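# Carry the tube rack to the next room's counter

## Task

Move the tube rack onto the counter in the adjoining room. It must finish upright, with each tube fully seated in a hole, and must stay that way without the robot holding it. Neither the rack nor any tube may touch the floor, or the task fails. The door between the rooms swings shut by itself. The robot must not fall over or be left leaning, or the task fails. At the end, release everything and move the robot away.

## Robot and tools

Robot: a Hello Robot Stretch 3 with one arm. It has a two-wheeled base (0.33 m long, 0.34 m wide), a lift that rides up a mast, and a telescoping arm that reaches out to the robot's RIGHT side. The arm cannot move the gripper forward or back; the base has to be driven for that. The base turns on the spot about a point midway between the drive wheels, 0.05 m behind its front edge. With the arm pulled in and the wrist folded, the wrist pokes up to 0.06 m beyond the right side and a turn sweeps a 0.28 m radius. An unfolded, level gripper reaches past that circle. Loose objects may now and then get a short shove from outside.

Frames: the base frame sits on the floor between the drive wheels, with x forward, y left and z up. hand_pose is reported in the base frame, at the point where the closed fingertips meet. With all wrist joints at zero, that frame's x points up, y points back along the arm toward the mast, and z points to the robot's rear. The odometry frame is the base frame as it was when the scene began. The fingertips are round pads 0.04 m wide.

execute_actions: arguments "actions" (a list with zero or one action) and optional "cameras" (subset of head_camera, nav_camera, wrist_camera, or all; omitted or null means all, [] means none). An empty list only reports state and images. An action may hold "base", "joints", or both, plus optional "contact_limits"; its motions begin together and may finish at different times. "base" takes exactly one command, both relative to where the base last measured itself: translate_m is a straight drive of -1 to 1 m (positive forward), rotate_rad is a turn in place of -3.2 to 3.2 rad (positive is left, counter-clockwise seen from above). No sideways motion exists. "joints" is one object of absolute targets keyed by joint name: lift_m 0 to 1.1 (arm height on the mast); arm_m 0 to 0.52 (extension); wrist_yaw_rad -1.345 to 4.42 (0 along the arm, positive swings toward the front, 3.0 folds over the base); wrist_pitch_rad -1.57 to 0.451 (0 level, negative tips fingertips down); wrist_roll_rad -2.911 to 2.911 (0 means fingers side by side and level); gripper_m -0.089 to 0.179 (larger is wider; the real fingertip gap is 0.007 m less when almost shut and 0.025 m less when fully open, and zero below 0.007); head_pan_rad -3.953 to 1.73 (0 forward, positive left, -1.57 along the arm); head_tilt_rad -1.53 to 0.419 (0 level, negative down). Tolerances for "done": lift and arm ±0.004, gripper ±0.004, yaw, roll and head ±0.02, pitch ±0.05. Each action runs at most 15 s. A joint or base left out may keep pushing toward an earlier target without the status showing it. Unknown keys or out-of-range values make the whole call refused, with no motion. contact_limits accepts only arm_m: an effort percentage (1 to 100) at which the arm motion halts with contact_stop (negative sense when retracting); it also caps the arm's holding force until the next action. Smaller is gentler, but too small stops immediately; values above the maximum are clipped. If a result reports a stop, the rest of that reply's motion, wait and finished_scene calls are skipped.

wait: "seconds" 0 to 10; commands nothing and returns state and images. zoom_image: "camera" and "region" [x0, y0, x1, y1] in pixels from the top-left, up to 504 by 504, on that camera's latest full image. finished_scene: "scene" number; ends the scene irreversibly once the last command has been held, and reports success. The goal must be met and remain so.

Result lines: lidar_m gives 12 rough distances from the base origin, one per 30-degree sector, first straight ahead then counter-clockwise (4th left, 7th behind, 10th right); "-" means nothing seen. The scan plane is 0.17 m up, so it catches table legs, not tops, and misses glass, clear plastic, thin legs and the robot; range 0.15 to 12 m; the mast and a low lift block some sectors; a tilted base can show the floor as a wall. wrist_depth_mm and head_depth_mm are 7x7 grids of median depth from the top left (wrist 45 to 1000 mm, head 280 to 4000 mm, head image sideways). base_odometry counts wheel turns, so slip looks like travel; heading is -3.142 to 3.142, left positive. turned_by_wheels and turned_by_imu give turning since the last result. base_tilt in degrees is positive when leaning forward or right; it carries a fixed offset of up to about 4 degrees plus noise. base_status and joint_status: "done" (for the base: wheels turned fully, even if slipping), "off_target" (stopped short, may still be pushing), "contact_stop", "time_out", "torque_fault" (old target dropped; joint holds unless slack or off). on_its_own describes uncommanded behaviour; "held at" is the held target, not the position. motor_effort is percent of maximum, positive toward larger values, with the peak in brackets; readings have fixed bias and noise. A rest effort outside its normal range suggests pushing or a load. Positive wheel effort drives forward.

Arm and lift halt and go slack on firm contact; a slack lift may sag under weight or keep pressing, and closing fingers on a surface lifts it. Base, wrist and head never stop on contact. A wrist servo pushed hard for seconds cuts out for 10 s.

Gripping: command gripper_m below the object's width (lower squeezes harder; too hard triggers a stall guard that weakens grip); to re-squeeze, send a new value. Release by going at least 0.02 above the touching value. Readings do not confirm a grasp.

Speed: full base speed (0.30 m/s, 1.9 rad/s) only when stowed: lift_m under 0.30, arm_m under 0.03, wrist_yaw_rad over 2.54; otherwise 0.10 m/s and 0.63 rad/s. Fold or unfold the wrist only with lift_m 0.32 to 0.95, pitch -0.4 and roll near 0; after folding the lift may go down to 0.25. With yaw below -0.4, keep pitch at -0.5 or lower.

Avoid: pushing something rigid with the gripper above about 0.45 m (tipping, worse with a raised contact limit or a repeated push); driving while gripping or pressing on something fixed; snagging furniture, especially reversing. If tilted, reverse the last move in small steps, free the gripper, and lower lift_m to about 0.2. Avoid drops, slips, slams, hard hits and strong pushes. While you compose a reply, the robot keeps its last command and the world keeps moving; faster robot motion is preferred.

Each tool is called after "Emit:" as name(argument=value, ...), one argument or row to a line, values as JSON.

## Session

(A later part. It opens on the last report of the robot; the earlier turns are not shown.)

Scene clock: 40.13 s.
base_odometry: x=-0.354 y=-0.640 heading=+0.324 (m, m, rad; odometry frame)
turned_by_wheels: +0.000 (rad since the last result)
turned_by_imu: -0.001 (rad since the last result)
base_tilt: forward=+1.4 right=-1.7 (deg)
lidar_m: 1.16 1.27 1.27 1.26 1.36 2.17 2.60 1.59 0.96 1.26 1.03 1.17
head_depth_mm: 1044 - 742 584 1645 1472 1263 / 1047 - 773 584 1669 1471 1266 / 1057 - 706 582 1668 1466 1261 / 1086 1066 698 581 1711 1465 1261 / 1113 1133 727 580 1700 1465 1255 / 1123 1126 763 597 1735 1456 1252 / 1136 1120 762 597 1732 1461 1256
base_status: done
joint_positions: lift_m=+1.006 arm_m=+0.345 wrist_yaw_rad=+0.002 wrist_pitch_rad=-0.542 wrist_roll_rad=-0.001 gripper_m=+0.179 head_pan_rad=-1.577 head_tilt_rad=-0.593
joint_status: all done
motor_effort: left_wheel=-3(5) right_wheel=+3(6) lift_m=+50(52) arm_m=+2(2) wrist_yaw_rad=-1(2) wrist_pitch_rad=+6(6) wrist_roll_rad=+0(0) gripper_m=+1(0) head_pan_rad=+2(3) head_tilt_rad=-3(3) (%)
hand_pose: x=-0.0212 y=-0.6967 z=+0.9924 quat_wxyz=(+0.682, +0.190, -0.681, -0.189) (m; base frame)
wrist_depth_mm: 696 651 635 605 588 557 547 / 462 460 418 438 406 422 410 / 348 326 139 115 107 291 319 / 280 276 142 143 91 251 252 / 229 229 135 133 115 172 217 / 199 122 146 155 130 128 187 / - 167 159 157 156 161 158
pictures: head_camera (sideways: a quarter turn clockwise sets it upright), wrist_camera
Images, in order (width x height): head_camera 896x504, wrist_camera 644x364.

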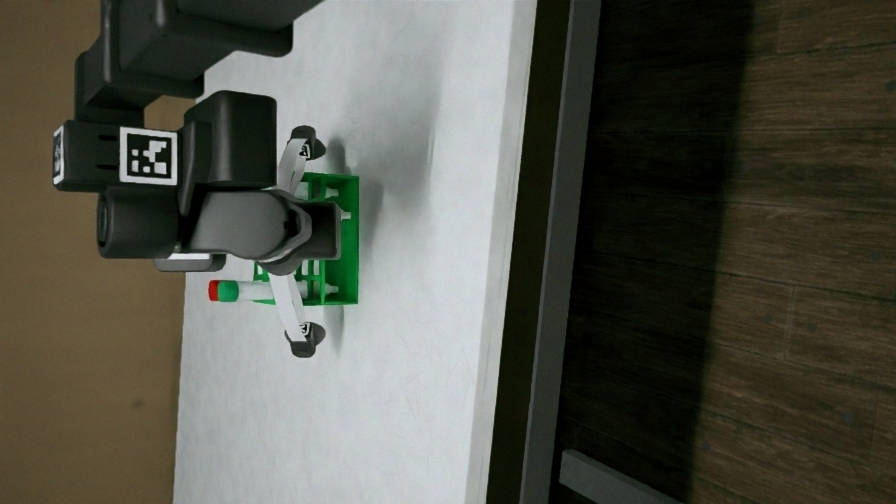

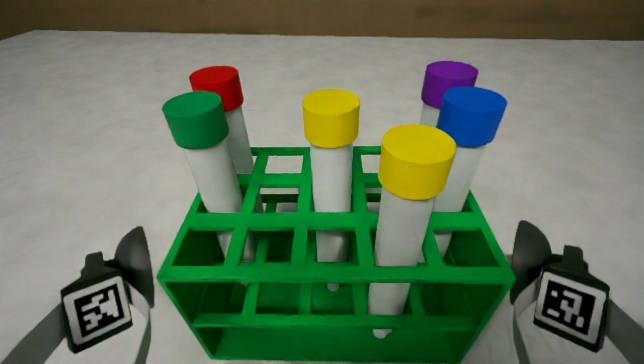

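Emit:
execute_actions(
  actions=[
    {"joints": {"arm_m": 0.362}},
  ],
  cameras=["head_camera", "wrist_camera"],
)

Scene clock: 41.43 s.
base_odometry: x=-0.354 y=-0.640 heading=+0.324 (m, m, rad; odometry frame)
turned_by_wheels: +0.000 (rad since the last result)
turned_by_imu: +0.000 (rad since the last result)
base_tilt: forward=+1.5 right=-1.7 (deg)
lidar_m: 1.16 1.26 1.27 1.26 1.36 2.18 2.60 1.59 0.96 1.26 1.03 1.17
head_depth_mm: 1043 - 742 584 1656 1472 1264 / 1046 1076 773 583 1669 1475 1267 / 1057 - 705 581 1668 1470 1260 / 1086 1100 703 581 1713 1465 1257 / 1110 1129 730 578 1706 1462 1259 / 1123 1129 762 598 1736 1460 1255 / 1140 1121 760 597 1724 1464 1248
base_status: not commanded
joint_positions: lift_m=+1.006 arm_m=+0.362 wrist_yaw_rad=+0.002 wrist_pitch_rad=-0.542 wrist_roll_rad=-0.001 gripper_m=+0.179 head_pan_rad=-1.577 head_tilt_rad=-0.593
joint_status: all done
motor_effort: left_wheel=-2(2) right_wheel=+3(3) lift_m=+50(50) arm_m=+2(4) wrist_yaw_rad=-2(2) wrist_pitch_rad=+6(6) wrist_roll_rad=+0(0) gripper_m=+0(0) head_pan_rad=+3(3) head_tilt_rad=-3(3) (%)
hand_pose: x=-0.0212 y=-0.7137 z=+0.9923 quat_wxyz=(+0.682, +0.190, -0.680, -0.189) (m; base frame)
wrist_depth_mm: 691 656 629 598 573 561 526 / 471 461 443 442 407 413 414 / 349 324 139 106 127 292 318 / 277 272 144 137 81 250 257 / 227 228 130 129 99 212 215 / 200 109 136 113 106 111 188 / - 166 157 157 155 157 159
pictures: head_camera (sideways: a quarter turn clockwise sets it upright), wrist_camera
Images, in order (width x height): head_camera 896x504, wrist_camera 644x364.

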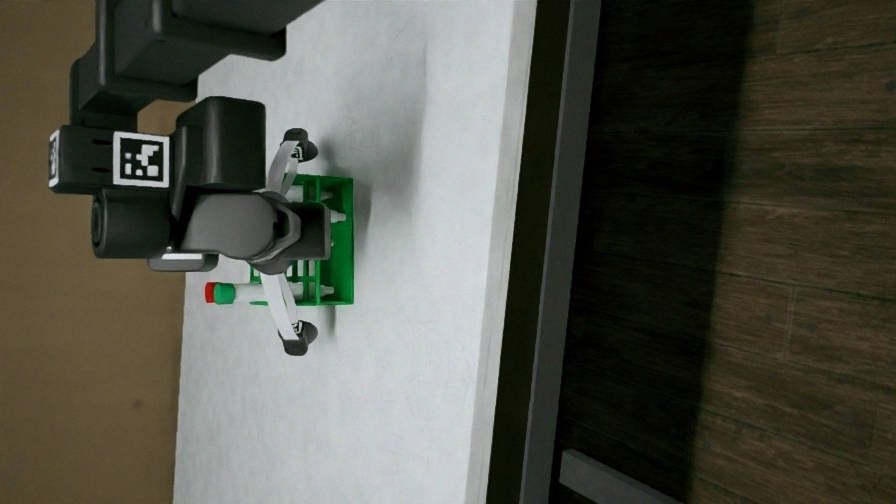

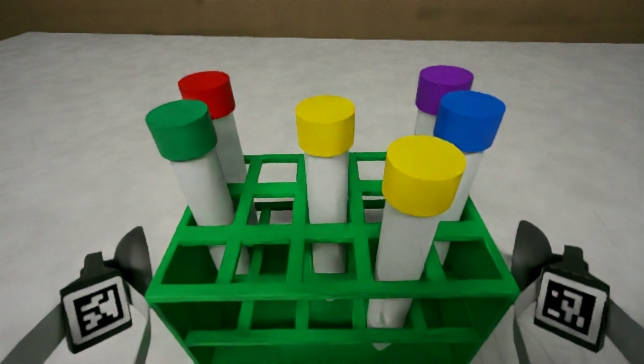

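Emit:
zoom_image(
  camera="wrist_camera",
  region=[40, 200, 240, 364],
)

Emit:
zoom_image(
  camera="head_camera",
  region=[230, 250, 370, 370],
)

Region (40, 200, 240, 364) of wrist_camera's 644x364 image, scaled by 2.520; it fills the top 413 rows of this view, and the rest is white.

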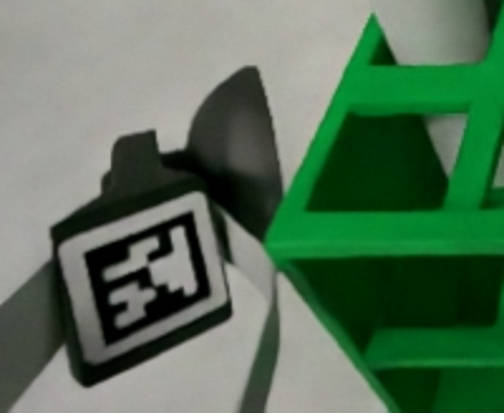

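Region (230, 250, 370, 370) of head_camera's 896x504 image, scaled by 3.600, with more detail than that image has; it fills the top 432 rows of this view, and the rest is white.

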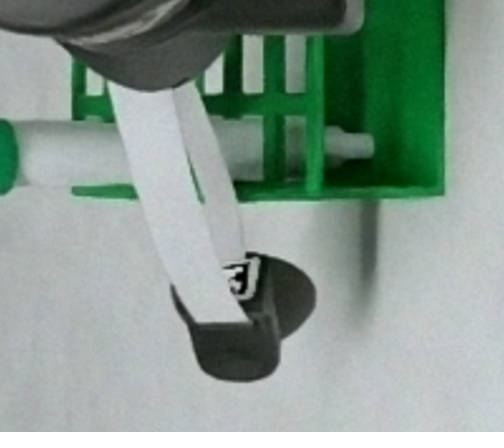

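Emit:
execute_actions(
  actions=[
    {"joints": {"arm_m": 0.345, "lift_m": 1.010}},
  ],
  cameras=[],
)

Emit:
execute_actions(
  actions=[
    {"joints": {"gripper_m": 0.14}},
  ],
  cameras=["head_camera", "wrist_camera"],
)

Scene clock: 45.33 s.
base_odometry: x=-0.354 y=-0.640 heading=+0.324 (m, m, rad; odometry frame)
turned_by_wheels: +0.000 (rad since the last result)
turned_by_imu: -0.001 (rad since the last result)
base_tilt: forward=+1.5 right=-1.7 (deg)
lidar_m: 1.16 1.26 1.27 1.25 1.36 2.18 2.60 1.59 0.96 1.26 1.03 1.17
head_depth_mm: 1039 - 742 585 1653 1474 1263 / 1047 - 773 582 1659 1465 1262 / 1060 - 704 581 1675 1468 1262 / 1085 1101 703 579 1704 1467 1257 / 1109 1129 727 579 1701 1469 1254 / 1125 1126 763 598 1740 1461 1255 / 1133 1116 761 597 1722 1464 1250
base_status: not commanded
joint_positions: lift_m=+1.009 arm_m=+0.345 wrist_yaw_rad=+0.002 wrist_pitch_rad=-0.542 wrist_roll_rad=-0.001 gripper_m=+0.179 head_pan_rad=-1.577 head_tilt_rad=-0.593
joint_status: all done
motor_effort: left_wheel=-2(2) right_wheel=+3(3) lift_m=+49(52) arm_m=-4(3) wrist_yaw_rad=-2(2) wrist_pitch_rad=+6(6) wrist_roll_rad=+0(0) gripper_m=+0(0) head_pan_rad=+2(2) head_tilt_rad=-3(3) (%)
hand_pose: x=-0.0212 y=-0.6974 z=+0.9953 quat_wxyz=(+0.682, +0.190, -0.680, -0.189) (m; base frame)
wrist_depth_mm: 694 675 633 592 580 574 541 / 474 466 429 446 391 429 414 / 355 349 132 134 105 312 323 / 283 278 149 153 108 263 259 / 233 232 139 138 122 218 219 / 203 191 149 162 145 181 192 / - 170 168 168 166 168 161
pictures: none
No camera images: the call's "cameras" was empty. Leave "cameras" out to get every camera's image.

Scene clock: 46.20 s.
base_odometry: x=-0.354 y=-0.640 heading=+0.324 (m, m, rad; odometry frame)
turned_by_wheels: +0.000 (rad since the last result)
turned_by_imu: +0.000 (rad since the last result)
base_tilt: forward=+1.5 right=-1.6 (deg)
lidar_m: 1.16 1.26 1.27 1.26 1.37 2.18 2.60 1.59 0.96 1.26 1.03 1.17
head_depth_mm: 1043 - 743 585 1644 1474 1267 / 1049 - 773 585 1661 1467 1261 / 1060 - 705 582 1681 1470 1263 / 1086 1097 704 580 1707 1469 1259 / 1113 1131 730 580 1707 1464 1255 / 1123 1128 763 598 1737 1459 1261 / 1136 1120 760 596 1726 1459 1250
base_status: not commanded
joint_positions: lift_m=+1.009 arm_m=+0.345 wrist_yaw_rad=+0.002 wrist_pitch_rad=-0.542 wrist_roll_rad=-0.001 gripper_m=+0.140 head_pan_rad=-1.577 head_tilt_rad=-0.593
joint_status: all done
motor_effort: left_wheel=-2(2) right_wheel=+3(3) lift_m=+50(49) arm_m=-3(4) wrist_yaw_rad=-2(3) wrist_pitch_rad=+6(6) wrist_roll_rad=+0(0) gripper_m=-2(82) head_pan_rad=+3(3) head_tilt_rad=-4(3) (%)
hand_pose: x=-0.0212 y=-0.6974 z=+0.9953 quat_wxyz=(+0.682, +0.190, -0.680, -0.189) (m; base frame)
wrist_depth_mm: 689 668 629 593 584 567 546 / 473 468 421 442 388 424 419 / 355 342 146 131 104 324 320 / 283 277 152 147 107 264 261 / 231 233 139 137 123 220 218 / 200 - 150 162 144 137 190 / 177 170 169 168 166 164 166
pictures: head_camera (sideways: a quarter turn clockwise sets it upright), wrist_camera
Images, in order (width x height): head_camera 896x504, wrist_camera 644x364.

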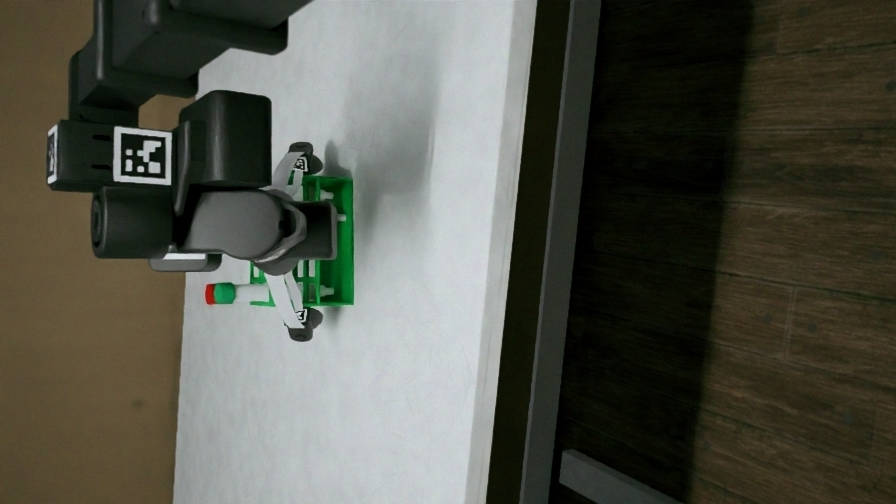

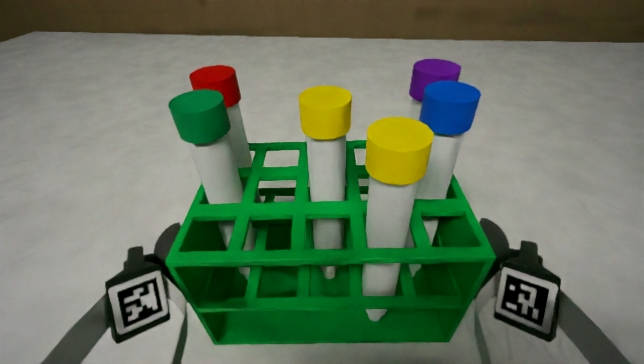

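Emit:
execute_actions(
  actions=[
    {"joints": {"gripper_m": 0.09}},
  ],
  cameras=["head_camera", "wrist_camera"],
)

Scene clock: 47.33 s.
base_odometry: x=-0.354 y=-0.640 heading=+0.324 (m, m, rad; odometry frame)
turned_by_wheels: +0.000 (rad since the last result)
turned_by_imu: +0.000 (rad since the last result)
base_tilt: forward=+1.5 right=-1.6 (deg)
lidar_m: 1.16 1.26 1.27 1.25 1.36 2.18 2.60 1.59 0.96 1.26 1.03 1.17
head_depth_mm: 1043 - 742 586 1648 1477 1265 / 1044 - 771 583 1654 1471 1262 / 1060 - 707 581 1667 1473 1257 / 1084 1096 703 582 1701 1472 1259 / 1110 1131 732 580 1703 1467 1252 / 1121 1124 762 598 1735 1455 1257 / 1137 1120 762 596 1728 1459 1251
base_status: not commanded
joint_positions: lift_m=+1.009 arm_m=+0.345 wrist_yaw_rad=+0.002 wrist_pitch_rad=-0.545 wrist_roll_rad=-0.001 gripper_m=+0.091 head_pan_rad=-1.577 head_tilt_rad=-0.593
joint_status: all done
motor_effort: left_wheel=-2(2) right_wheel=+3(3) lift_m=+50(50) arm_m=-4(4) wrist_yaw_rad=-2(3) wrist_pitch_rad=+8(8) wrist_roll_rad=+0(0) gripper_m=-18(93) head_pan_rad=+2(2) head_tilt_rad=-3(3) (%)
hand_pose: x=-0.0212 y=-0.6970 z=+0.9948 quat_wxyz=(+0.682, +0.191, -0.680, -0.190) (m; base frame)
wrist_depth_mm: 697 658 628 614 605 565 536 / 473 465 419 449 389 425 417 / 348 341 147 129 103 312 319 / 283 279 154 147 108 263 259 / 232 231 138 136 121 220 218 / 198 199 146 154 147 137 188 / 179 170 168 168 165 163 166
pictures: head_camera (sideways: a quarter turn clockwise sets it upright), wrist_camera
Images, in order (width x height): head_camera 896x504, wrist_camera 644x364.

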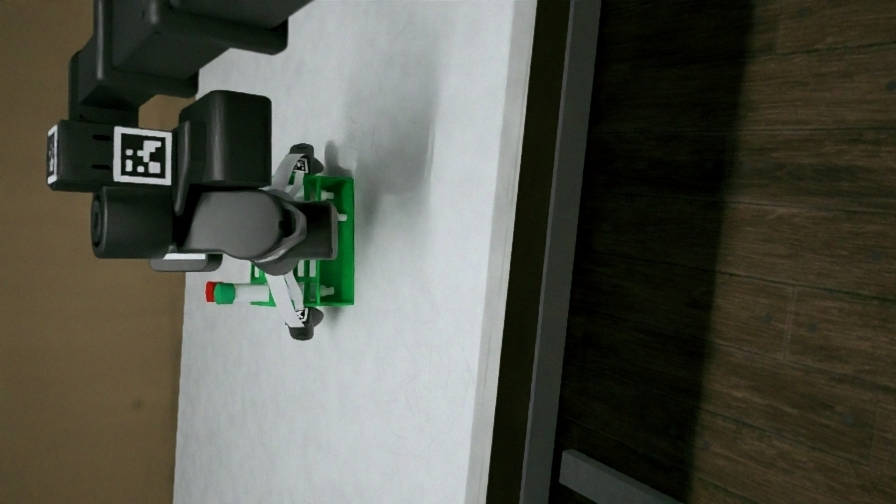

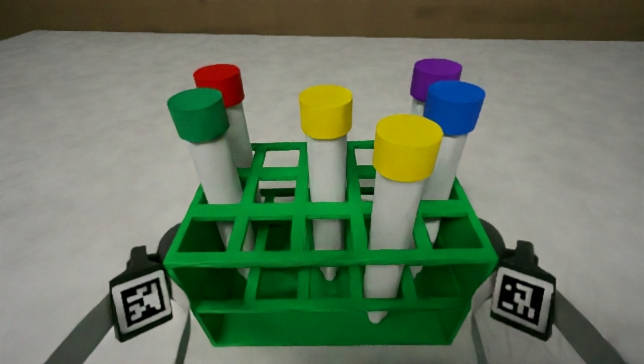

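Emit:
zoom_image(
  camera="head_camera",
  region=[240, 130, 380, 350],
)

Region (240, 130, 380, 350) of head_camera's 896x504 image, scaled by 2.291, with more detail than that image has; it fills the left 321 columns of this view, and the rest is white.

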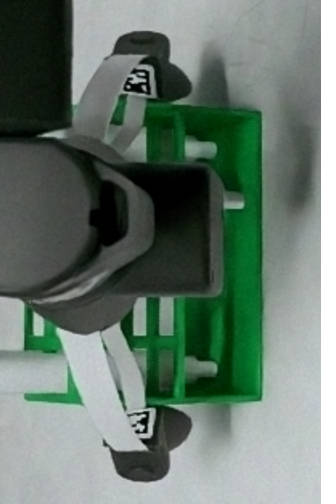

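Emit:
zoom_image(
  camera="wrist_camera",
  region=[430, 190, 590, 364],
)

Region (430, 190, 590, 364) of wrist_camera's 644x364 image, scaled by 2.897; it fills the left 463 columns of this view, and the rest is white.

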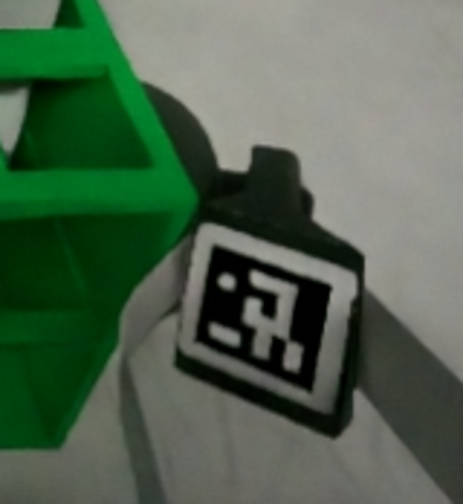

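Emit:
execute_actions(
  actions=[
    {"joints": {"lift_m": 1.022}},
  ],
  cameras=["head_camera", "wrist_camera"],
)

Scene clock: 48.43 s.
base_odometry: x=-0.354 y=-0.640 heading=+0.324 (m, m, rad; odometry frame)
turned_by_wheels: +0.000 (rad since the last result)
turned_by_imu: +0.000 (rad since the last result)
base_tilt: forward=+1.5 right=-1.7 (deg)
lidar_m: 1.16 1.26 1.27 1.25 1.37 2.17 2.59 1.59 0.96 1.26 1.03 1.17
head_depth_mm: 1034 - 775 584 1651 1467 1264 / 1036 1132 774 583 1666 1473 1266 / 1058 - 705 581 1669 1472 1264 / 1080 1063 702 580 1699 1466 1255 / 1109 1132 732 580 1704 1466 1261 / 1122 1129 763 598 1735 1462 1251 / 1136 1119 762 596 1731 1458 1250
base_status: not commanded
joint_positions: lift_m=+1.021 arm_m=+0.345 wrist_yaw_rad=+0.002 wrist_pitch_rad=-0.549 wrist_roll_rad=-0.001 gripper_m=+0.091 head_pan_rad=-1.577 head_tilt_rad=-0.593
joint_status: all done
motor_effort: left_wheel=-2(3) right_wheel=+3(3) lift_m=+51(52) arm_m=-4(4) wrist_yaw_rad=-2(2) wrist_pitch_rad=+10(11) wrist_roll_rad=+0(0) gripper_m=-17(17) head_pan_rad=+3(2) head_tilt_rad=-4(4) (%)
hand_pose: x=-0.0212 y=-0.6963 z=+1.0058 quat_wxyz=(+0.681, +0.193, -0.680, -0.191) (m; base frame)
wrist_depth_mm: 699 664 642 619 589 577 541 / 495 481 475 471 446 441 434 / 370 365 138 321 107 341 337 / 300 290 155 163 119 276 273 / 247 245 141 134 121 233 233 / 210 214 158 160 143 138 201 / 190 179 163 167 160 173 177
pictures: head_camera (sideways: a quarter turn clockwise sets it upright), wrist_camera
Images, in order (width x height): head_camera 896x504, wrist_camera 644x364.

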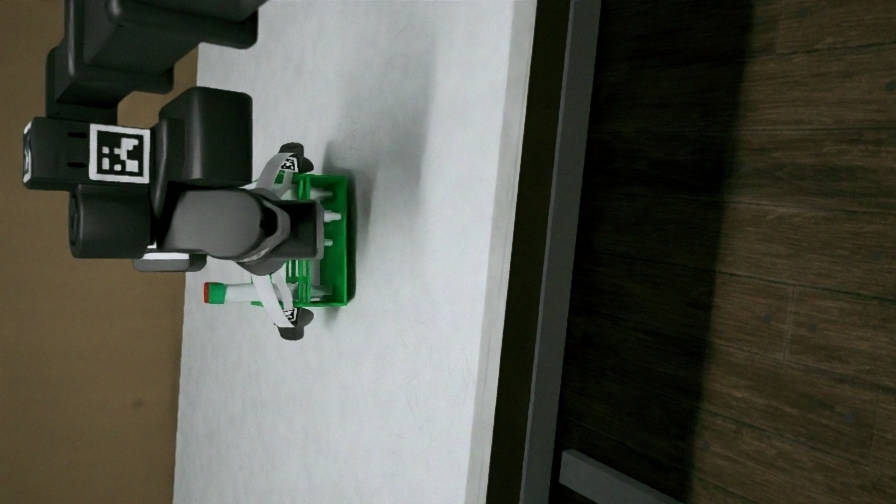

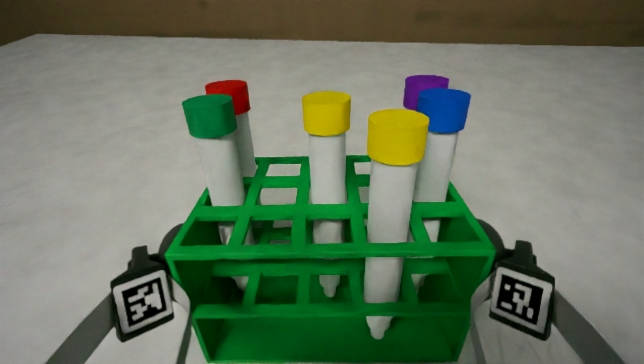

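Emit:
execute_actions(
  actions=[
    {"joints": {"lift_m": 1.009}},
  ],
  cameras=[],
)

Emit:
execute_actions(
  actions=[
    {"joints": {"gripper_m": 0.179}},
  ],
  cameras=["wrist_camera"],
)

Scene clock: 51.93 s.
base_odometry: x=-0.354 y=-0.640 heading=+0.324 (m, m, rad; odometry frame)
turned_by_wheels: +0.000 (rad since the last result)
turned_by_imu: -0.001 (rad since the last result)
base_tilt: forward=+1.5 right=-1.8 (deg)
lidar_m: 1.15 1.26 1.27 1.25 1.36 2.17 2.59 1.59 0.96 1.26 1.03 1.17
head_depth_mm: 1041 - 743 585 1651 1476 1265 / 1048 - 773 583 1673 1467 1263 / 1059 - 705 580 1676 1467 1265 / 1088 1099 704 580 1711 1474 1264 / 1109 1130 731 579 1707 1460 1260 / 1120 1122 764 598 1724 1459 1259 / 1135 1119 761 597 1723 1455 1255
base_status: not commanded
joint_positions: lift_m=+1.010 arm_m=+0.345 wrist_yaw_rad=+0.002 wrist_pitch_rad=-0.547 wrist_roll_rad=-0.001 gripper_m=+0.091 head_pan_rad=-1.577 head_tilt_rad=-0.593
joint_status: all done
motor_effort: left_wheel=-2(2) right_wheel=+3(3) lift_m=+18(44) arm_m=-4(3) wrist_yaw_rad=-2(2) wrist_pitch_rad=+9(10) wrist_roll_rad=+0(0) gripper_m=-17(17) head_pan_rad=+2(3) head_tilt_rad=-2(3) (%)
hand_pose: x=-0.0212 y=-0.6966 z=+0.9945 quat_wxyz=(+0.681, +0.192, -0.680, -0.191) (m; base frame)
wrist_depth_mm: 706 660 626 622 591 573 545 / 464 458 423 442 386 420 413 / 346 349 147 130 101 308 318 / 281 275 149 146 106 262 260 / 230 229 137 136 120 222 219 / 199 199 145 160 145 138 188 / 179 168 168 167 165 164 166
pictures: none
No camera images: the call's "cameras" was empty. Leave "cameras" out to get every camera's image.

Scene clock: 53.30 s.
base_odometry: x=-0.354 y=-0.640 heading=+0.324 (m, m, rad; odometry frame)
turned_by_wheels: +0.000 (rad since the last result)
turned_by_imu: +0.000 (rad since the last result)
base_tilt: forward=+1.4 right=-1.7 (deg)
lidar_m: 1.16 1.26 1.27 1.25 1.36 2.17 2.59 1.59 0.96 1.26 1.03 1.17
head_depth_mm: 1044 - 742 585 1646 1472 1264 / 1047 - 775 584 1670 1468 1267 / 1060 - 704 581 1668 1471 1262 / 1088 1095 704 581 1708 1469 1257 / 1109 1134 728 580 1704 1465 1255 / 1120 1129 764 599 1731 1452 1250 / 1136 1119 762 597 1728 1458 1248
base_status: not commanded
joint_positions: lift_m=+1.010 arm_m=+0.345 wrist_yaw_rad=+0.002 wrist_pitch_rad=-0.546 wrist_roll_rad=-0.001 gripper_m=+0.179 head_pan_rad=-1.577 head_tilt_rad=-0.593
joint_status: all done
motor_effort: left_wheel=-2(3) right_wheel=+3(3) lift_m=+17(18) arm_m=-4(4) wrist_yaw_rad=-2(3) wrist_pitch_rad=+9(9) wrist_roll_rad=+0(0) gripper_m=+0(83) head_pan_rad=+2(2) head_tilt_rad=-5(2) (%)
hand_pose: x=-0.0212 y=-0.6968 z=+0.9947 quat_wxyz=(+0.682, +0.192, -0.680, -0.190) (m; base frame)
wrist_depth_mm: 714 667 630 606 592 565 553 / 463 460 423 442 392 417 413 / 352 347 150 131 104 310 316 / 279 275 149 147 111 260 260 / 233 232 138 136 123 218 217 / 202 191 158 157 143 181 190 / - 169 168 167 166 167 161
pictures: wrist_camera
Images, in order (width x height): wrist_camera 644x364.

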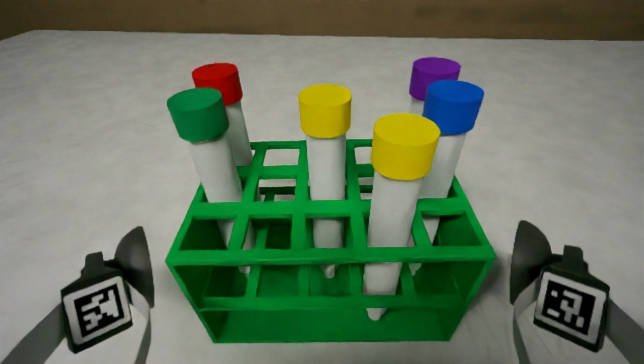

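Emit:
execute_actions(
  actions=[
    {"joints": {"arm_m": 0.24}},
  ],
  cameras=[],
)

Emit:
execute_actions(
  actions=[
    {"joints": {"wrist_pitch_rad": -0.05, "lift_m": 0.915}},
  ],
)

Scene clock: 55.70 s.
base_odometry: x=-0.354 y=-0.640 heading=+0.324 (m, m, rad; odometry frame)
turned_by_wheels: +0.000 (rad since the last result)
turned_by_imu: -0.001 (rad since the last result)
base_tilt: forward=+1.4 right=-1.7 (deg)
lidar_m: 1.16 1.26 1.27 1.26 1.37 2.17 2.60 1.59 0.96 1.26 1.03 1.17
head_depth_mm: 1049 - 742 584 1648 1470 1262 / 1055 - - 582 1675 1473 1263 / 1075 - - 581 1682 1472 1258 / 1099 1159 683 561 1706 1468 1257 / 1108 1134 765 579 1707 1464 1255 / 1122 1127 765 598 1738 1461 1253 / 1138 1120 763 598 1724 1457 1250
base_status: not commanded
joint_positions: lift_m=+1.010 arm_m=+0.240 wrist_yaw_rad=+0.002 wrist_pitch_rad=-0.546 wrist_roll_rad=-0.001 gripper_m=+0.179 head_pan_rad=-1.577 head_tilt_rad=-0.593
joint_status: all done
motor_effort: left_wheel=-3(2) right_wheel=+3(3) lift_m=+17(17) arm_m=-4(2) wrist_yaw_rad=-2(1) wrist_pitch_rad=+9(9) wrist_roll_rad=+0(0) gripper_m=+0(1) head_pan_rad=+2(2) head_tilt_rad=-3(3) (%)
hand_pose: x=-0.0212 y=-0.5918 z=+0.9947 quat_wxyz=(+0.682, +0.192, -0.680, -0.190) (m; base frame)
wrist_depth_mm: 778 684 620 645 574 608 589 / 464 461 420 234 237 424 413 / 353 347 311 242 243 325 317 / 281 277 263 254 254 264 260 / 233 233 230 227 223 223 220 / 202 198 195 194 193 191 192 / - 170 171 170 168 166 161
pictures: none
No camera images: the call's "cameras" was empty. Leave "cameras" out to get every camera's image.

Scene clock: 57.40 s.
base_odometry: x=-0.354 y=-0.640 heading=+0.324 (m, m, rad; odometry frame)
turned_by_wheels: +0.000 (rad since the last result)
turned_by_imu: +0.000 (rad since the last result)
base_tilt: forward=+1.4 right=-1.6 (deg)
lidar_m: 1.16 1.26 1.27 1.25 1.36 2.18 2.59 1.59 0.96 1.26 1.03 1.17
head_depth_mm: 1058 1115 856 - 1668 1476 1263 / 1073 1130 900 - 1665 1469 1265 / 1086 1142 - - 1678 1465 1257 / 1097 1141 696 560 1707 1469 1257 / 1107 1133 749 579 1710 1465 1257 / 1126 1130 763 599 1732 1469 1256 / 1135 1120 761 598 1730 1456 1252
base_status: not commanded
joint_positions: lift_m=+0.916 arm_m=+0.240 wrist_yaw_rad=+0.002 wrist_pitch_rad=-0.075 wrist_roll_rad=-0.001 gripper_m=+0.179 head_pan_rad=-1.577 head_tilt_rad=-0.593
joint_status: all done
motor_effort: left_wheel=-2(2) right_wheel=+3(3) lift_m=+18(18) arm_m=-4(4) wrist_yaw_rad=-2(2) wrist_pitch_rad=+13(15) wrist_roll_rad=+0(0) gripper_m=-1(0) head_pan_rad=+3(3) head_tilt_rad=-3(3) (%)
hand_pose: x=-0.0210 y=-0.6390 z=+1.0111 quat_wxyz=(+0.707, +0.027, -0.706, -0.026) (m; base frame)
wrist_depth_mm: 843 793 785 728 693 659 641 / 903 821 812 748 727 690 646 / 906 849 825 778 722 715 679 / 604 587 503 214 234 534 520 / 347 347 236 226 223 323 317 / 259 239 229 228 215 230 234 / - 185 185 182 182 179 168
pictures: head_camera (sideways: a quarter turn clockwise sets it upright), nav_camera (sideways: a quarter turn counterclockwise sets it upright), wrist_camera
Images, in order (width x height): head_camera 896x504, nav_camera 672x504, wrist_camera 644x364.

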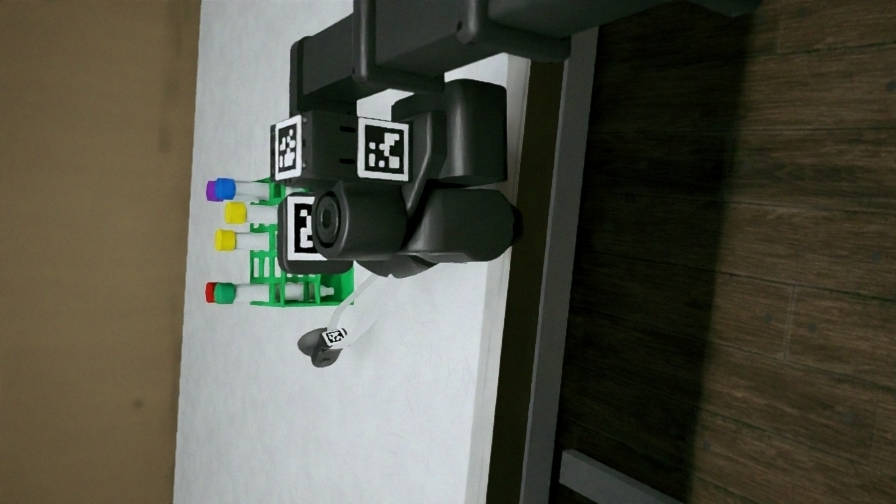

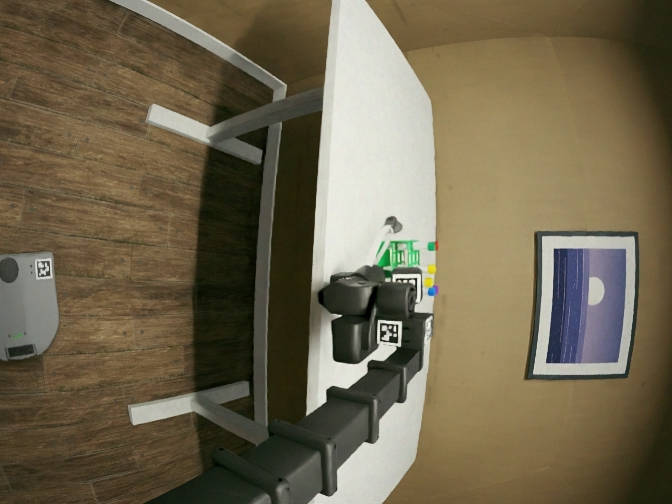

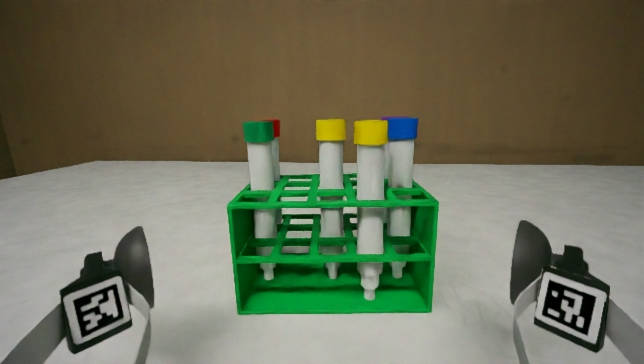

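Emit:
execute_actions(
  actions=[
    {"joints": {"arm_m": 0.296, "lift_m": 0.907}},
  ],
  cameras=["head_camera", "wrist_camera"],
)

Scene clock: 59.27 s.
base_odometry: x=-0.354 y=-0.640 heading=+0.324 (m, m, rad; odometry frame)
turned_by_wheels: +0.000 (rad since the last result)
turned_by_imu: +0.000 (rad since the last result)
base_tilt: forward=+1.4 right=-1.7 (deg)
lidar_m: 1.16 1.26 1.26 1.25 1.37 2.18 2.59 1.59 0.96 1.26 1.03 1.17
head_depth_mm: 1055 1117 858 - 1671 1478 1265 / 1073 1130 - 546 1670 1471 1261 / 1083 1145 - 545 1680 1472 1272 / 1094 1140 - 555 1704 1468 1252 / 1109 1136 719 580 1705 1463 1260 / 1124 1127 763 598 1732 1461 1254 / 1137 1120 761 597 1720 1450 1250
base_status: not commanded
joint_positions: lift_m=+0.908 arm_m=+0.296 wrist_yaw_rad=+0.002 wrist_pitch_rad=-0.074 wrist_roll_rad=-0.001 gripper_m=+0.179 head_pan_rad=-1.577 head_tilt_rad=-0.593
joint_status: all done
motor_effort: left_wheel=-2(2) right_wheel=+3(3) lift_m=+18(19) arm_m=+2(5) wrist_yaw_rad=-3(2) wrist_pitch_rad=+13(13) wrist_roll_rad=+0(0) gripper_m=+0(0) head_pan_rad=+2(3) head_tilt_rad=-3(3) (%)
hand_pose: x=-0.0210 y=-0.6944 z=+1.0032 quat_wxyz=(+0.707, +0.027, -0.706, -0.026) (m; base frame)
wrist_depth_mm: 800 758 717 676 645 621 592 / 825 777 750 703 656 627 613 / 865 820 756 710 150 659 632 / 571 549 206 179 155 502 478 / 331 329 154 180 140 279 299 / 237 226 148 162 148 204 218 / - 174 164 167 157 162 157
pictures: head_camera (sideways: a quarter turn clockwise sets it upright), wrist_camera
Images, in order (width x height): head_camera 896x504, wrist_camera 644x364.

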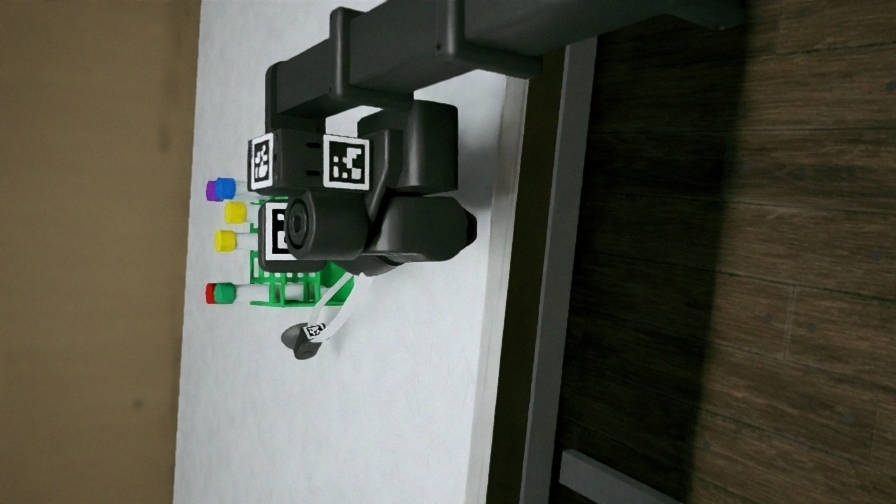

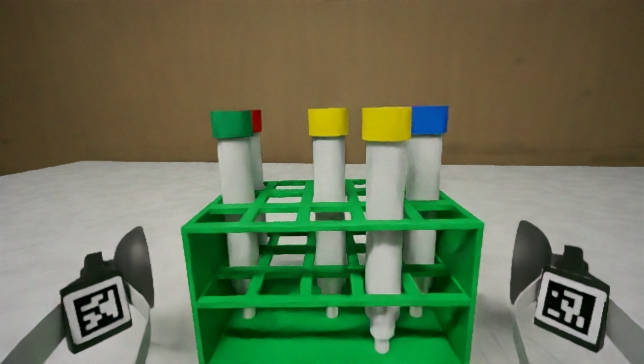

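Emit:
execute_actions(
  actions=[
    {"joints": {"gripper_m": 0.085}},
  ],
  cameras=["head_camera", "wrist_camera"],
)

Scene clock: 60.83 s.
base_odometry: x=-0.354 y=-0.640 heading=+0.324 (m, m, rad; odometry frame)
turned_by_wheels: +0.000 (rad since the last result)
turned_by_imu: +0.000 (rad since the last result)
base_tilt: forward=+1.4 right=-1.6 (deg)
lidar_m: 1.16 1.26 1.27 1.26 1.36 2.18 2.59 1.58 0.96 1.26 1.03 1.17
head_depth_mm: 1061 1120 857 - 1677 1472 1261 / 1070 1136 - 546 1668 1475 1263 / 1084 1144 - 543 1676 1472 1262 / 1099 1138 - 556 1707 1469 1257 / 1112 1135 727 580 1702 1466 1255 / 1125 1129 764 597 1729 1462 1256 / 1135 1123 761 596 1722 1458 1255
base_status: not commanded
joint_positions: lift_m=+0.908 arm_m=+0.296 wrist_yaw_rad=+0.002 wrist_pitch_rad=-0.074 wrist_roll_rad=-0.001 gripper_m=+0.086 head_pan_rad=-1.577 head_tilt_rad=-0.593
joint_status: all done
motor_effort: left_wheel=-2(3) right_wheel=+3(3) lift_m=+18(18) arm_m=+2(2) wrist_yaw_rad=-2(2) wrist_pitch_rad=+13(13) wrist_roll_rad=+0(0) gripper_m=-19(92) head_pan_rad=+2(2) head_tilt_rad=-4(4) (%)
hand_pose: x=-0.0211 y=-0.6944 z=+1.0032 quat_wxyz=(+0.707, +0.027, -0.706, -0.026) (m; base frame)
wrist_depth_mm: 809 745 704 660 637 606 580 / 824 789 720 704 659 636 600 / 863 834 749 700 146 660 628 / 578 558 182 199 153 499 476 / 328 323 151 162 137 299 293 / 228 240 159 159 148 138 213 / 185 167 165 168 153 161 167
pictures: head_camera (sideways: a quarter turn clockwise sets it upright), wrist_camera
Images, in order (width x height): head_camera 896x504, wrist_camera 644x364.

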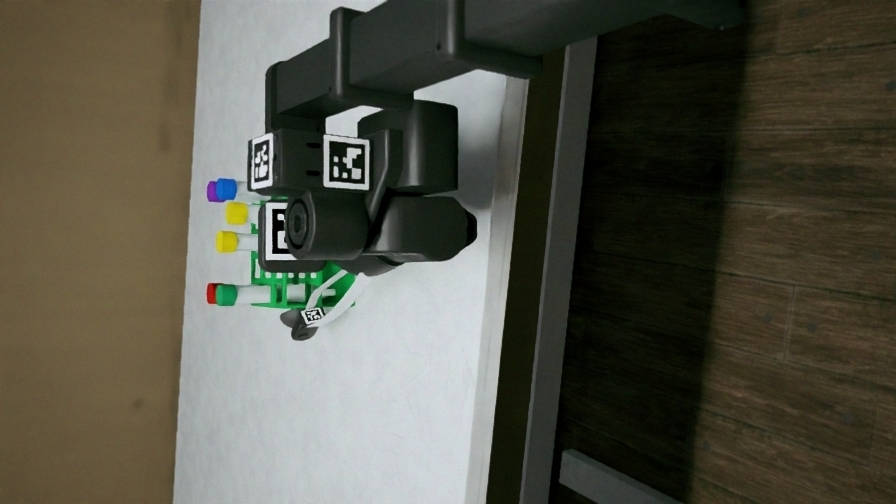

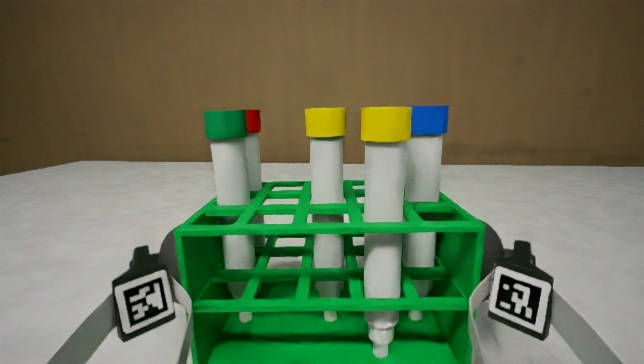

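Emit:
zoom_image(
  camera="head_camera",
  region=[240, 260, 380, 360],
)

Region (240, 260, 380, 360) of head_camera's 896x504 image, scaled by 3.600, with more detail than that image has; it fills the top 360 rows of this view, and the rest is white.

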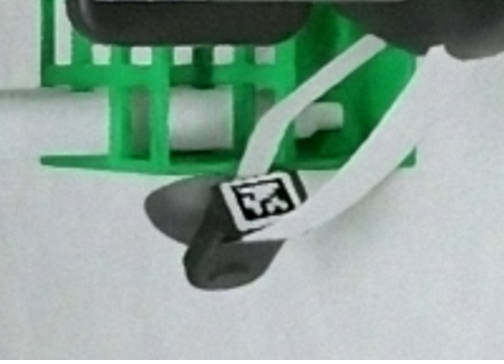

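Emit:
execute_actions(
  actions=[
    {"joints": {"gripper_m": 0.168}},
  ],
  cameras=[],
)

Emit:
execute_actions(
  actions=[
    {"joints": {"arm_m": 0.285}},
  ],
  cameras=["wrist_camera"],
)

Emit:
execute_actions(
  actions=[
    {"joints": {"gripper_m": 0.08}},
  ],
  cameras=["head_camera", "wrist_camera"],
)

Scene clock: 63.30 s.
base_odometry: x=-0.354 y=-0.640 heading=+0.324 (m, m, rad; odometry frame)
turned_by_wheels: +0.000 (rad since the last result)
turned_by_imu: -0.001 (rad since the last result)
base_tilt: forward=+1.5 right=-1.6 (deg)
lidar_m: 1.16 1.26 1.27 1.26 1.37 2.18 2.60 1.59 0.97 1.26 1.03 1.17
head_depth_mm: 1059 1118 857 - 1662 1473 1261 / 1073 1128 - 545 1668 1474 1266 / 1083 1142 - 543 1677 1472 1259 / 1098 1139 - 555 1703 1468 1258 / 1110 1133 719 580 1712 1464 1255 / 1123 1128 764 598 1738 1461 1258 / 1135 1122 761 597 1723 1457 1250
base_status: not commanded
joint_positions: lift_m=+0.908 arm_m=+0.296 wrist_yaw_rad=+0.002 wrist_pitch_rad=-0.074 wrist_roll_rad=-0.001 gripper_m=+0.168 head_pan_rad=-1.577 head_tilt_rad=-0.593
joint_status: all done
motor_effort: left_wheel=-3(3) right_wheel=+3(3) lift_m=+18(18) arm_m=+3(2) wrist_yaw_rad=-2(2) wrist_pitch_rad=+13(13) wrist_roll_rad=+0(0) gripper_m=+0(82) head_pan_rad=+2(3) head_tilt_rad=-3(3) (%)
hand_pose: x=-0.0211 y=-0.6944 z=+1.0032 quat_wxyz=(+0.707, +0.027, -0.706, -0.026) (m; base frame)
wrist_depth_mm: 770 753 703 678 631 607 596 / 813 776 737 707 670 635 597 / 833 813 743 722 150 653 630 / 569 553 190 178 155 503 489 / 328 327 155 180 141 288 298 / 230 - 151 161 150 200 220 / - 167 166 168 156 161 160
pictures: none
No camera images: the call's "cameras" was empty. Leave "cameras" out to get every camera's image.

Scene clock: 64.13 s.
base_odometry: x=-0.354 y=-0.640 heading=+0.324 (m, m, rad; odometry frame)
turned_by_wheels: +0.000 (rad since the last result)
turned_by_imu: +0.000 (rad since the last result)
base_tilt: forward=+1.5 right=-1.6 (deg)
lidar_m: 1.16 1.26 1.27 1.25 1.36 2.18 2.60 1.59 0.96 1.26 1.03 1.17
head_depth_mm: 1055 1117 859 - 1675 1473 1267 / 1075 1132 - 544 1666 1471 1267 / 1082 1145 - 543 1678 1471 1258 / 1094 1135 - 560 1712 1472 1255 / 1108 1132 729 580 1703 1462 1254 / 1125 1129 764 599 1735 1456 1253 / 1141 1119 761 597 1722 1459 1255
base_status: not commanded
joint_positions: lift_m=+0.908 arm_m=+0.285 wrist_yaw_rad=+0.002 wrist_pitch_rad=-0.074 wrist_roll_rad=-0.001 gripper_m=+0.168 head_pan_rad=-1.577 head_tilt_rad=-0.593
joint_status: all done
motor_effort: left_wheel=-2(3) right_wheel=+3(3) lift_m=+18(18) arm_m=-4(3) wrist_yaw_rad=-2(2) wrist_pitch_rad=+13(13) wrist_roll_rad=+0(0) gripper_m=+0(0) head_pan_rad=+3(2) head_tilt_rad=-3(3) (%)
hand_pose: x=-0.0211 y=-0.6841 z=+1.0032 quat_wxyz=(+0.707, +0.027, -0.706, -0.026) (m; base frame)
wrist_depth_mm: 807 758 716 680 633 625 595 / 866 767 740 703 666 643 614 / 876 834 761 715 161 658 639 / 571 559 198 189 169 493 488 / 333 327 180 194 152 302 296 / 228 - 172 183 157 216 220 / - 167 167 168 161 168 160
pictures: wrist_camera
Images, in order (width x height): wrist_camera 644x364.

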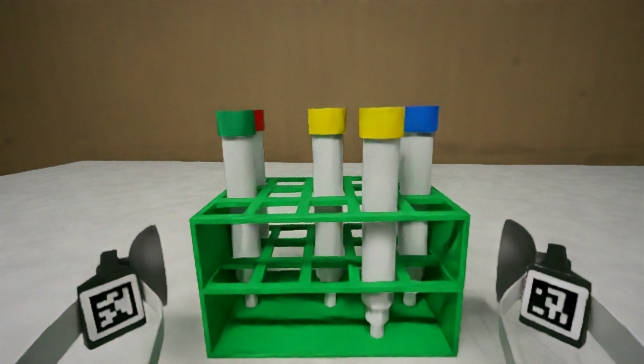

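Scene clock: 65.50 s.
base_odometry: x=-0.354 y=-0.640 heading=+0.324 (m, m, rad; odometry frame)
turned_by_wheels: +0.000 (rad since the last result)
turned_by_imu: +0.000 (rad since the last result)
base_tilt: forward=+1.6 right=-1.7 (deg)
lidar_m: 1.16 1.26 1.27 1.25 1.36 2.18 2.60 1.59 0.96 1.26 1.03 1.17
head_depth_mm: 1059 1116 856 - 1668 1477 1261 / 1071 1128 - 545 1665 1471 1260 / 1084 1144 - 543 1677 1469 1254 / 1095 1137 - 560 1708 1462 1262 / 1105 1130 740 579 1705 1461 1255 / 1122 1128 764 599 1736 1459 1254 / 1139 1121 760 597 1716 1458 1257
base_status: not commanded
joint_positions: lift_m=+0.908 arm_m=+0.285 wrist_yaw_rad=+0.002 wrist_pitch_rad=-0.074 wrist_roll_rad=-0.001 gripper_m=+0.080 head_pan_rad=-1.577 head_tilt_rad=-0.593
joint_status: all done
motor_effort: left_wheel=-2(2) right_wheel=+3(3) lift_m=+18(18) arm_m=-4(4) wrist_yaw_rad=-2(2) wrist_pitch_rad=+13(13) wrist_roll_rad=+0(0) gripper_m=-1(82) head_pan_rad=+3(3) head_tilt_rad=-3(4) (%)
hand_pose: x=-0.0211 y=-0.6841 z=+1.0032 quat_wxyz=(+0.707, +0.027, -0.706, -0.026) (m; base frame)
wrist_depth_mm: 800 744 735 691 655 626 598 / 819 781 746 702 686 641 623 / 886 830 761 735 668 673 649 / 569 552 479 211 200 495 486 / 330 319 316 211 195 301 298 / 229 228 - 215 203 216 214 / 177 176 172 172 168 168 167
pictures: head_camera (sideways: a quarter turn clockwise sets it upright), wrist_camera
Images, in order (width x height): head_camera 896x504, wrist_camera 644x364.

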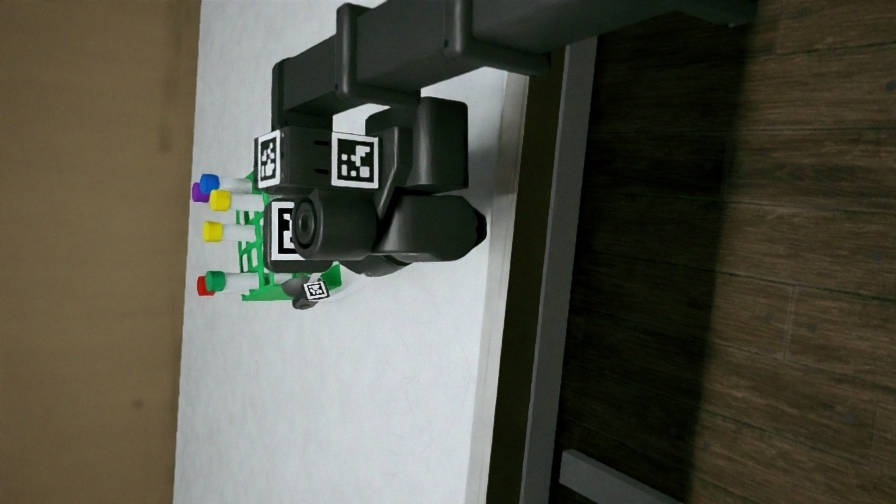

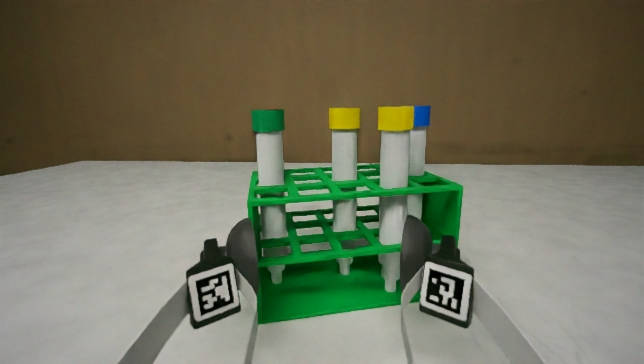

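Emit:
execute_actions(
  actions=[
    {"joints": {"arm_m": 0.255}},
  ],
  cameras=[],
)

Emit:
execute_actions(
  actions=[
    {"base": {"translate_m": -0.08}, "joints": {"gripper_m": 0.0, "head_pan_rad": -1.45, "head_tilt_rad": -0.5}},
  ],
  cameras=["head_camera", "wrist_camera"],
)

Scene clock: 69.23 s.
base_odometry: x=-0.354 y=-0.640 heading=+0.324 (m, m, rad; odometry frame)
turned_by_wheels: +0.000 (rad since the last result)
turned_by_imu: -0.001 (rad since the last result)
base_tilt: forward=+1.5 right=-1.6 (deg)
lidar_m: 1.16 1.26 1.27 1.26 1.36 2.17 2.59 1.59 0.96 1.26 1.03 1.17
head_depth_mm: 1060 1118 837 - 1672 1480 1263 / 1069 1130 853 - 1668 1471 1257 / 1086 1143 - - 1678 1466 1257 / 1097 1139 703 559 1703 1469 1265 / 1112 1129 752 580 1704 1467 1258 / 1123 1131 764 598 1732 1461 1251 / 1137 1119 762 596 1732 1458 1253
base_status: not commanded
joint_positions: lift_m=+0.908 arm_m=+0.255 wrist_yaw_rad=+0.002 wrist_pitch_rad=-0.074 wrist_roll_rad=-0.001 gripper_m=+0.080 head_pan_rad=-1.577 head_tilt_rad=-0.593
joint_status: all done
motor_effort: left_wheel=-2(3) right_wheel=+3(3) lift_m=+18(18) arm_m=-4(4) wrist_yaw_rad=-2(2) wrist_pitch_rad=+13(13) wrist_roll_rad=+0(0) gripper_m=+0(0) head_pan_rad=+3(3) head_tilt_rad=-2(2) (%)
hand_pose: x=-0.0211 y=-0.6541 z=+1.0032 quat_wxyz=(+0.707, +0.027, -0.706, -0.026) (m; base frame)
wrist_depth_mm: 838 772 750 716 684 650 628 / 881 802 761 742 705 649 637 / 917 851 837 748 247 701 659 / 585 561 533 243 236 500 481 / 330 321 319 249 228 303 296 / 230 229 - 218 208 214 214 / 177 175 172 172 170 168 168
pictures: none
No camera images: the call's "cameras" was empty. Leave "cameras" out to get every camera's image.

Scene clock: 71.00 s.
base_odometry: x=-0.430 y=-0.666 heading=+0.324 (m, m, rad; odometry frame)
turned_by_wheels: +0.000 (rad since the last result)
turned_by_imu: -0.001 (rad since the last result)
base_tilt: forward=+1.4 right=-1.7 (deg)
lidar_m: 1.23 1.35 1.27 1.27 1.38 2.11 2.52 1.58 0.91 1.25 1.07 1.25
head_depth_mm: 1031 1117 1017 - 512 1574 1328 / 1053 1144 1010 - 1598 1562 1321 / 1078 1169 797 681 1633 1561 1322 / 1101 1201 748 665 570 1567 1323 / 1129 1235 942 664 1724 1562 1320 / 1154 1250 936 662 1739 1560 1309 / 1182 1288 932 660 1801 1561 1313
base_status: done
joint_positions: lift_m=+0.908 arm_m=+0.255 wrist_yaw_rad=+0.002 wrist_pitch_rad=-0.074 wrist_roll_rad=-0.001 gripper_m=+0.000 head_pan_rad=-1.457 head_tilt_rad=-0.508
joint_status: all done
motor_effort: left_wheel=-1(9) right_wheel=+3(3) lift_m=+18(18) arm_m=-4(4) wrist_yaw_rad=-2(2) wrist_pitch_rad=+13(13) wrist_roll_rad=+0(0) gripper_m=-2(81) head_pan_rad=+3(15) head_tilt_rad=+3(11) (%)
hand_pose: x=-0.0211 y=-0.6541 z=+1.0032 quat_wxyz=(+0.707, +0.027, -0.706, -0.026) (m; base frame)
wrist_depth_mm: 816 779 740 700 664 643 611 / 830 805 761 730 696 667 647 / 923 850 757 752 715 693 646 / 580 435 249 281 507 505 480 / 332 276 251 253 311 301 299 / 231 221 224 - 224 216 214 / 177 174 172 171 170 169 167
pictures: head_camera (sideways: a quarter turn clockwise sets it upright), wrist_camera
Images, in order (width x height): head_camera 896x504, wrist_camera 644x364.

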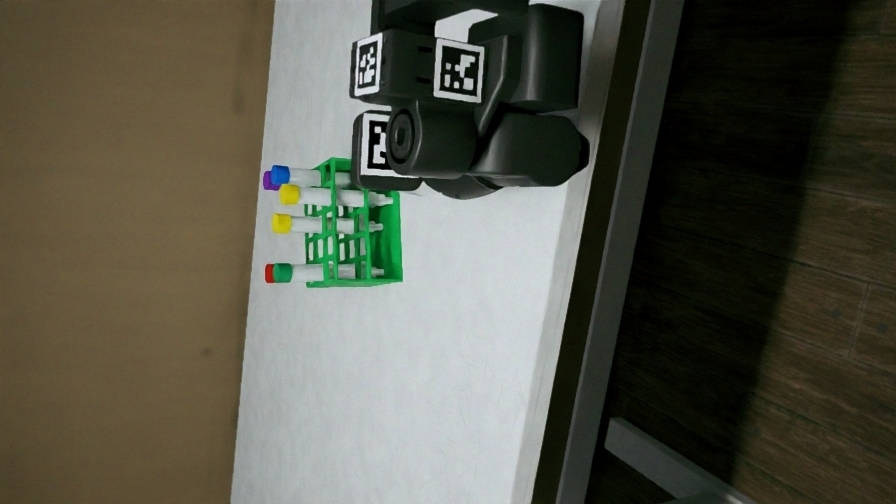

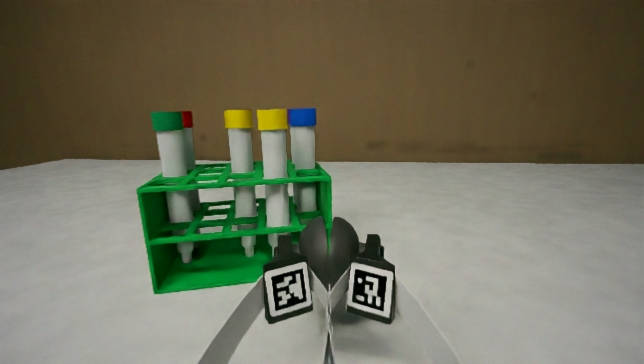

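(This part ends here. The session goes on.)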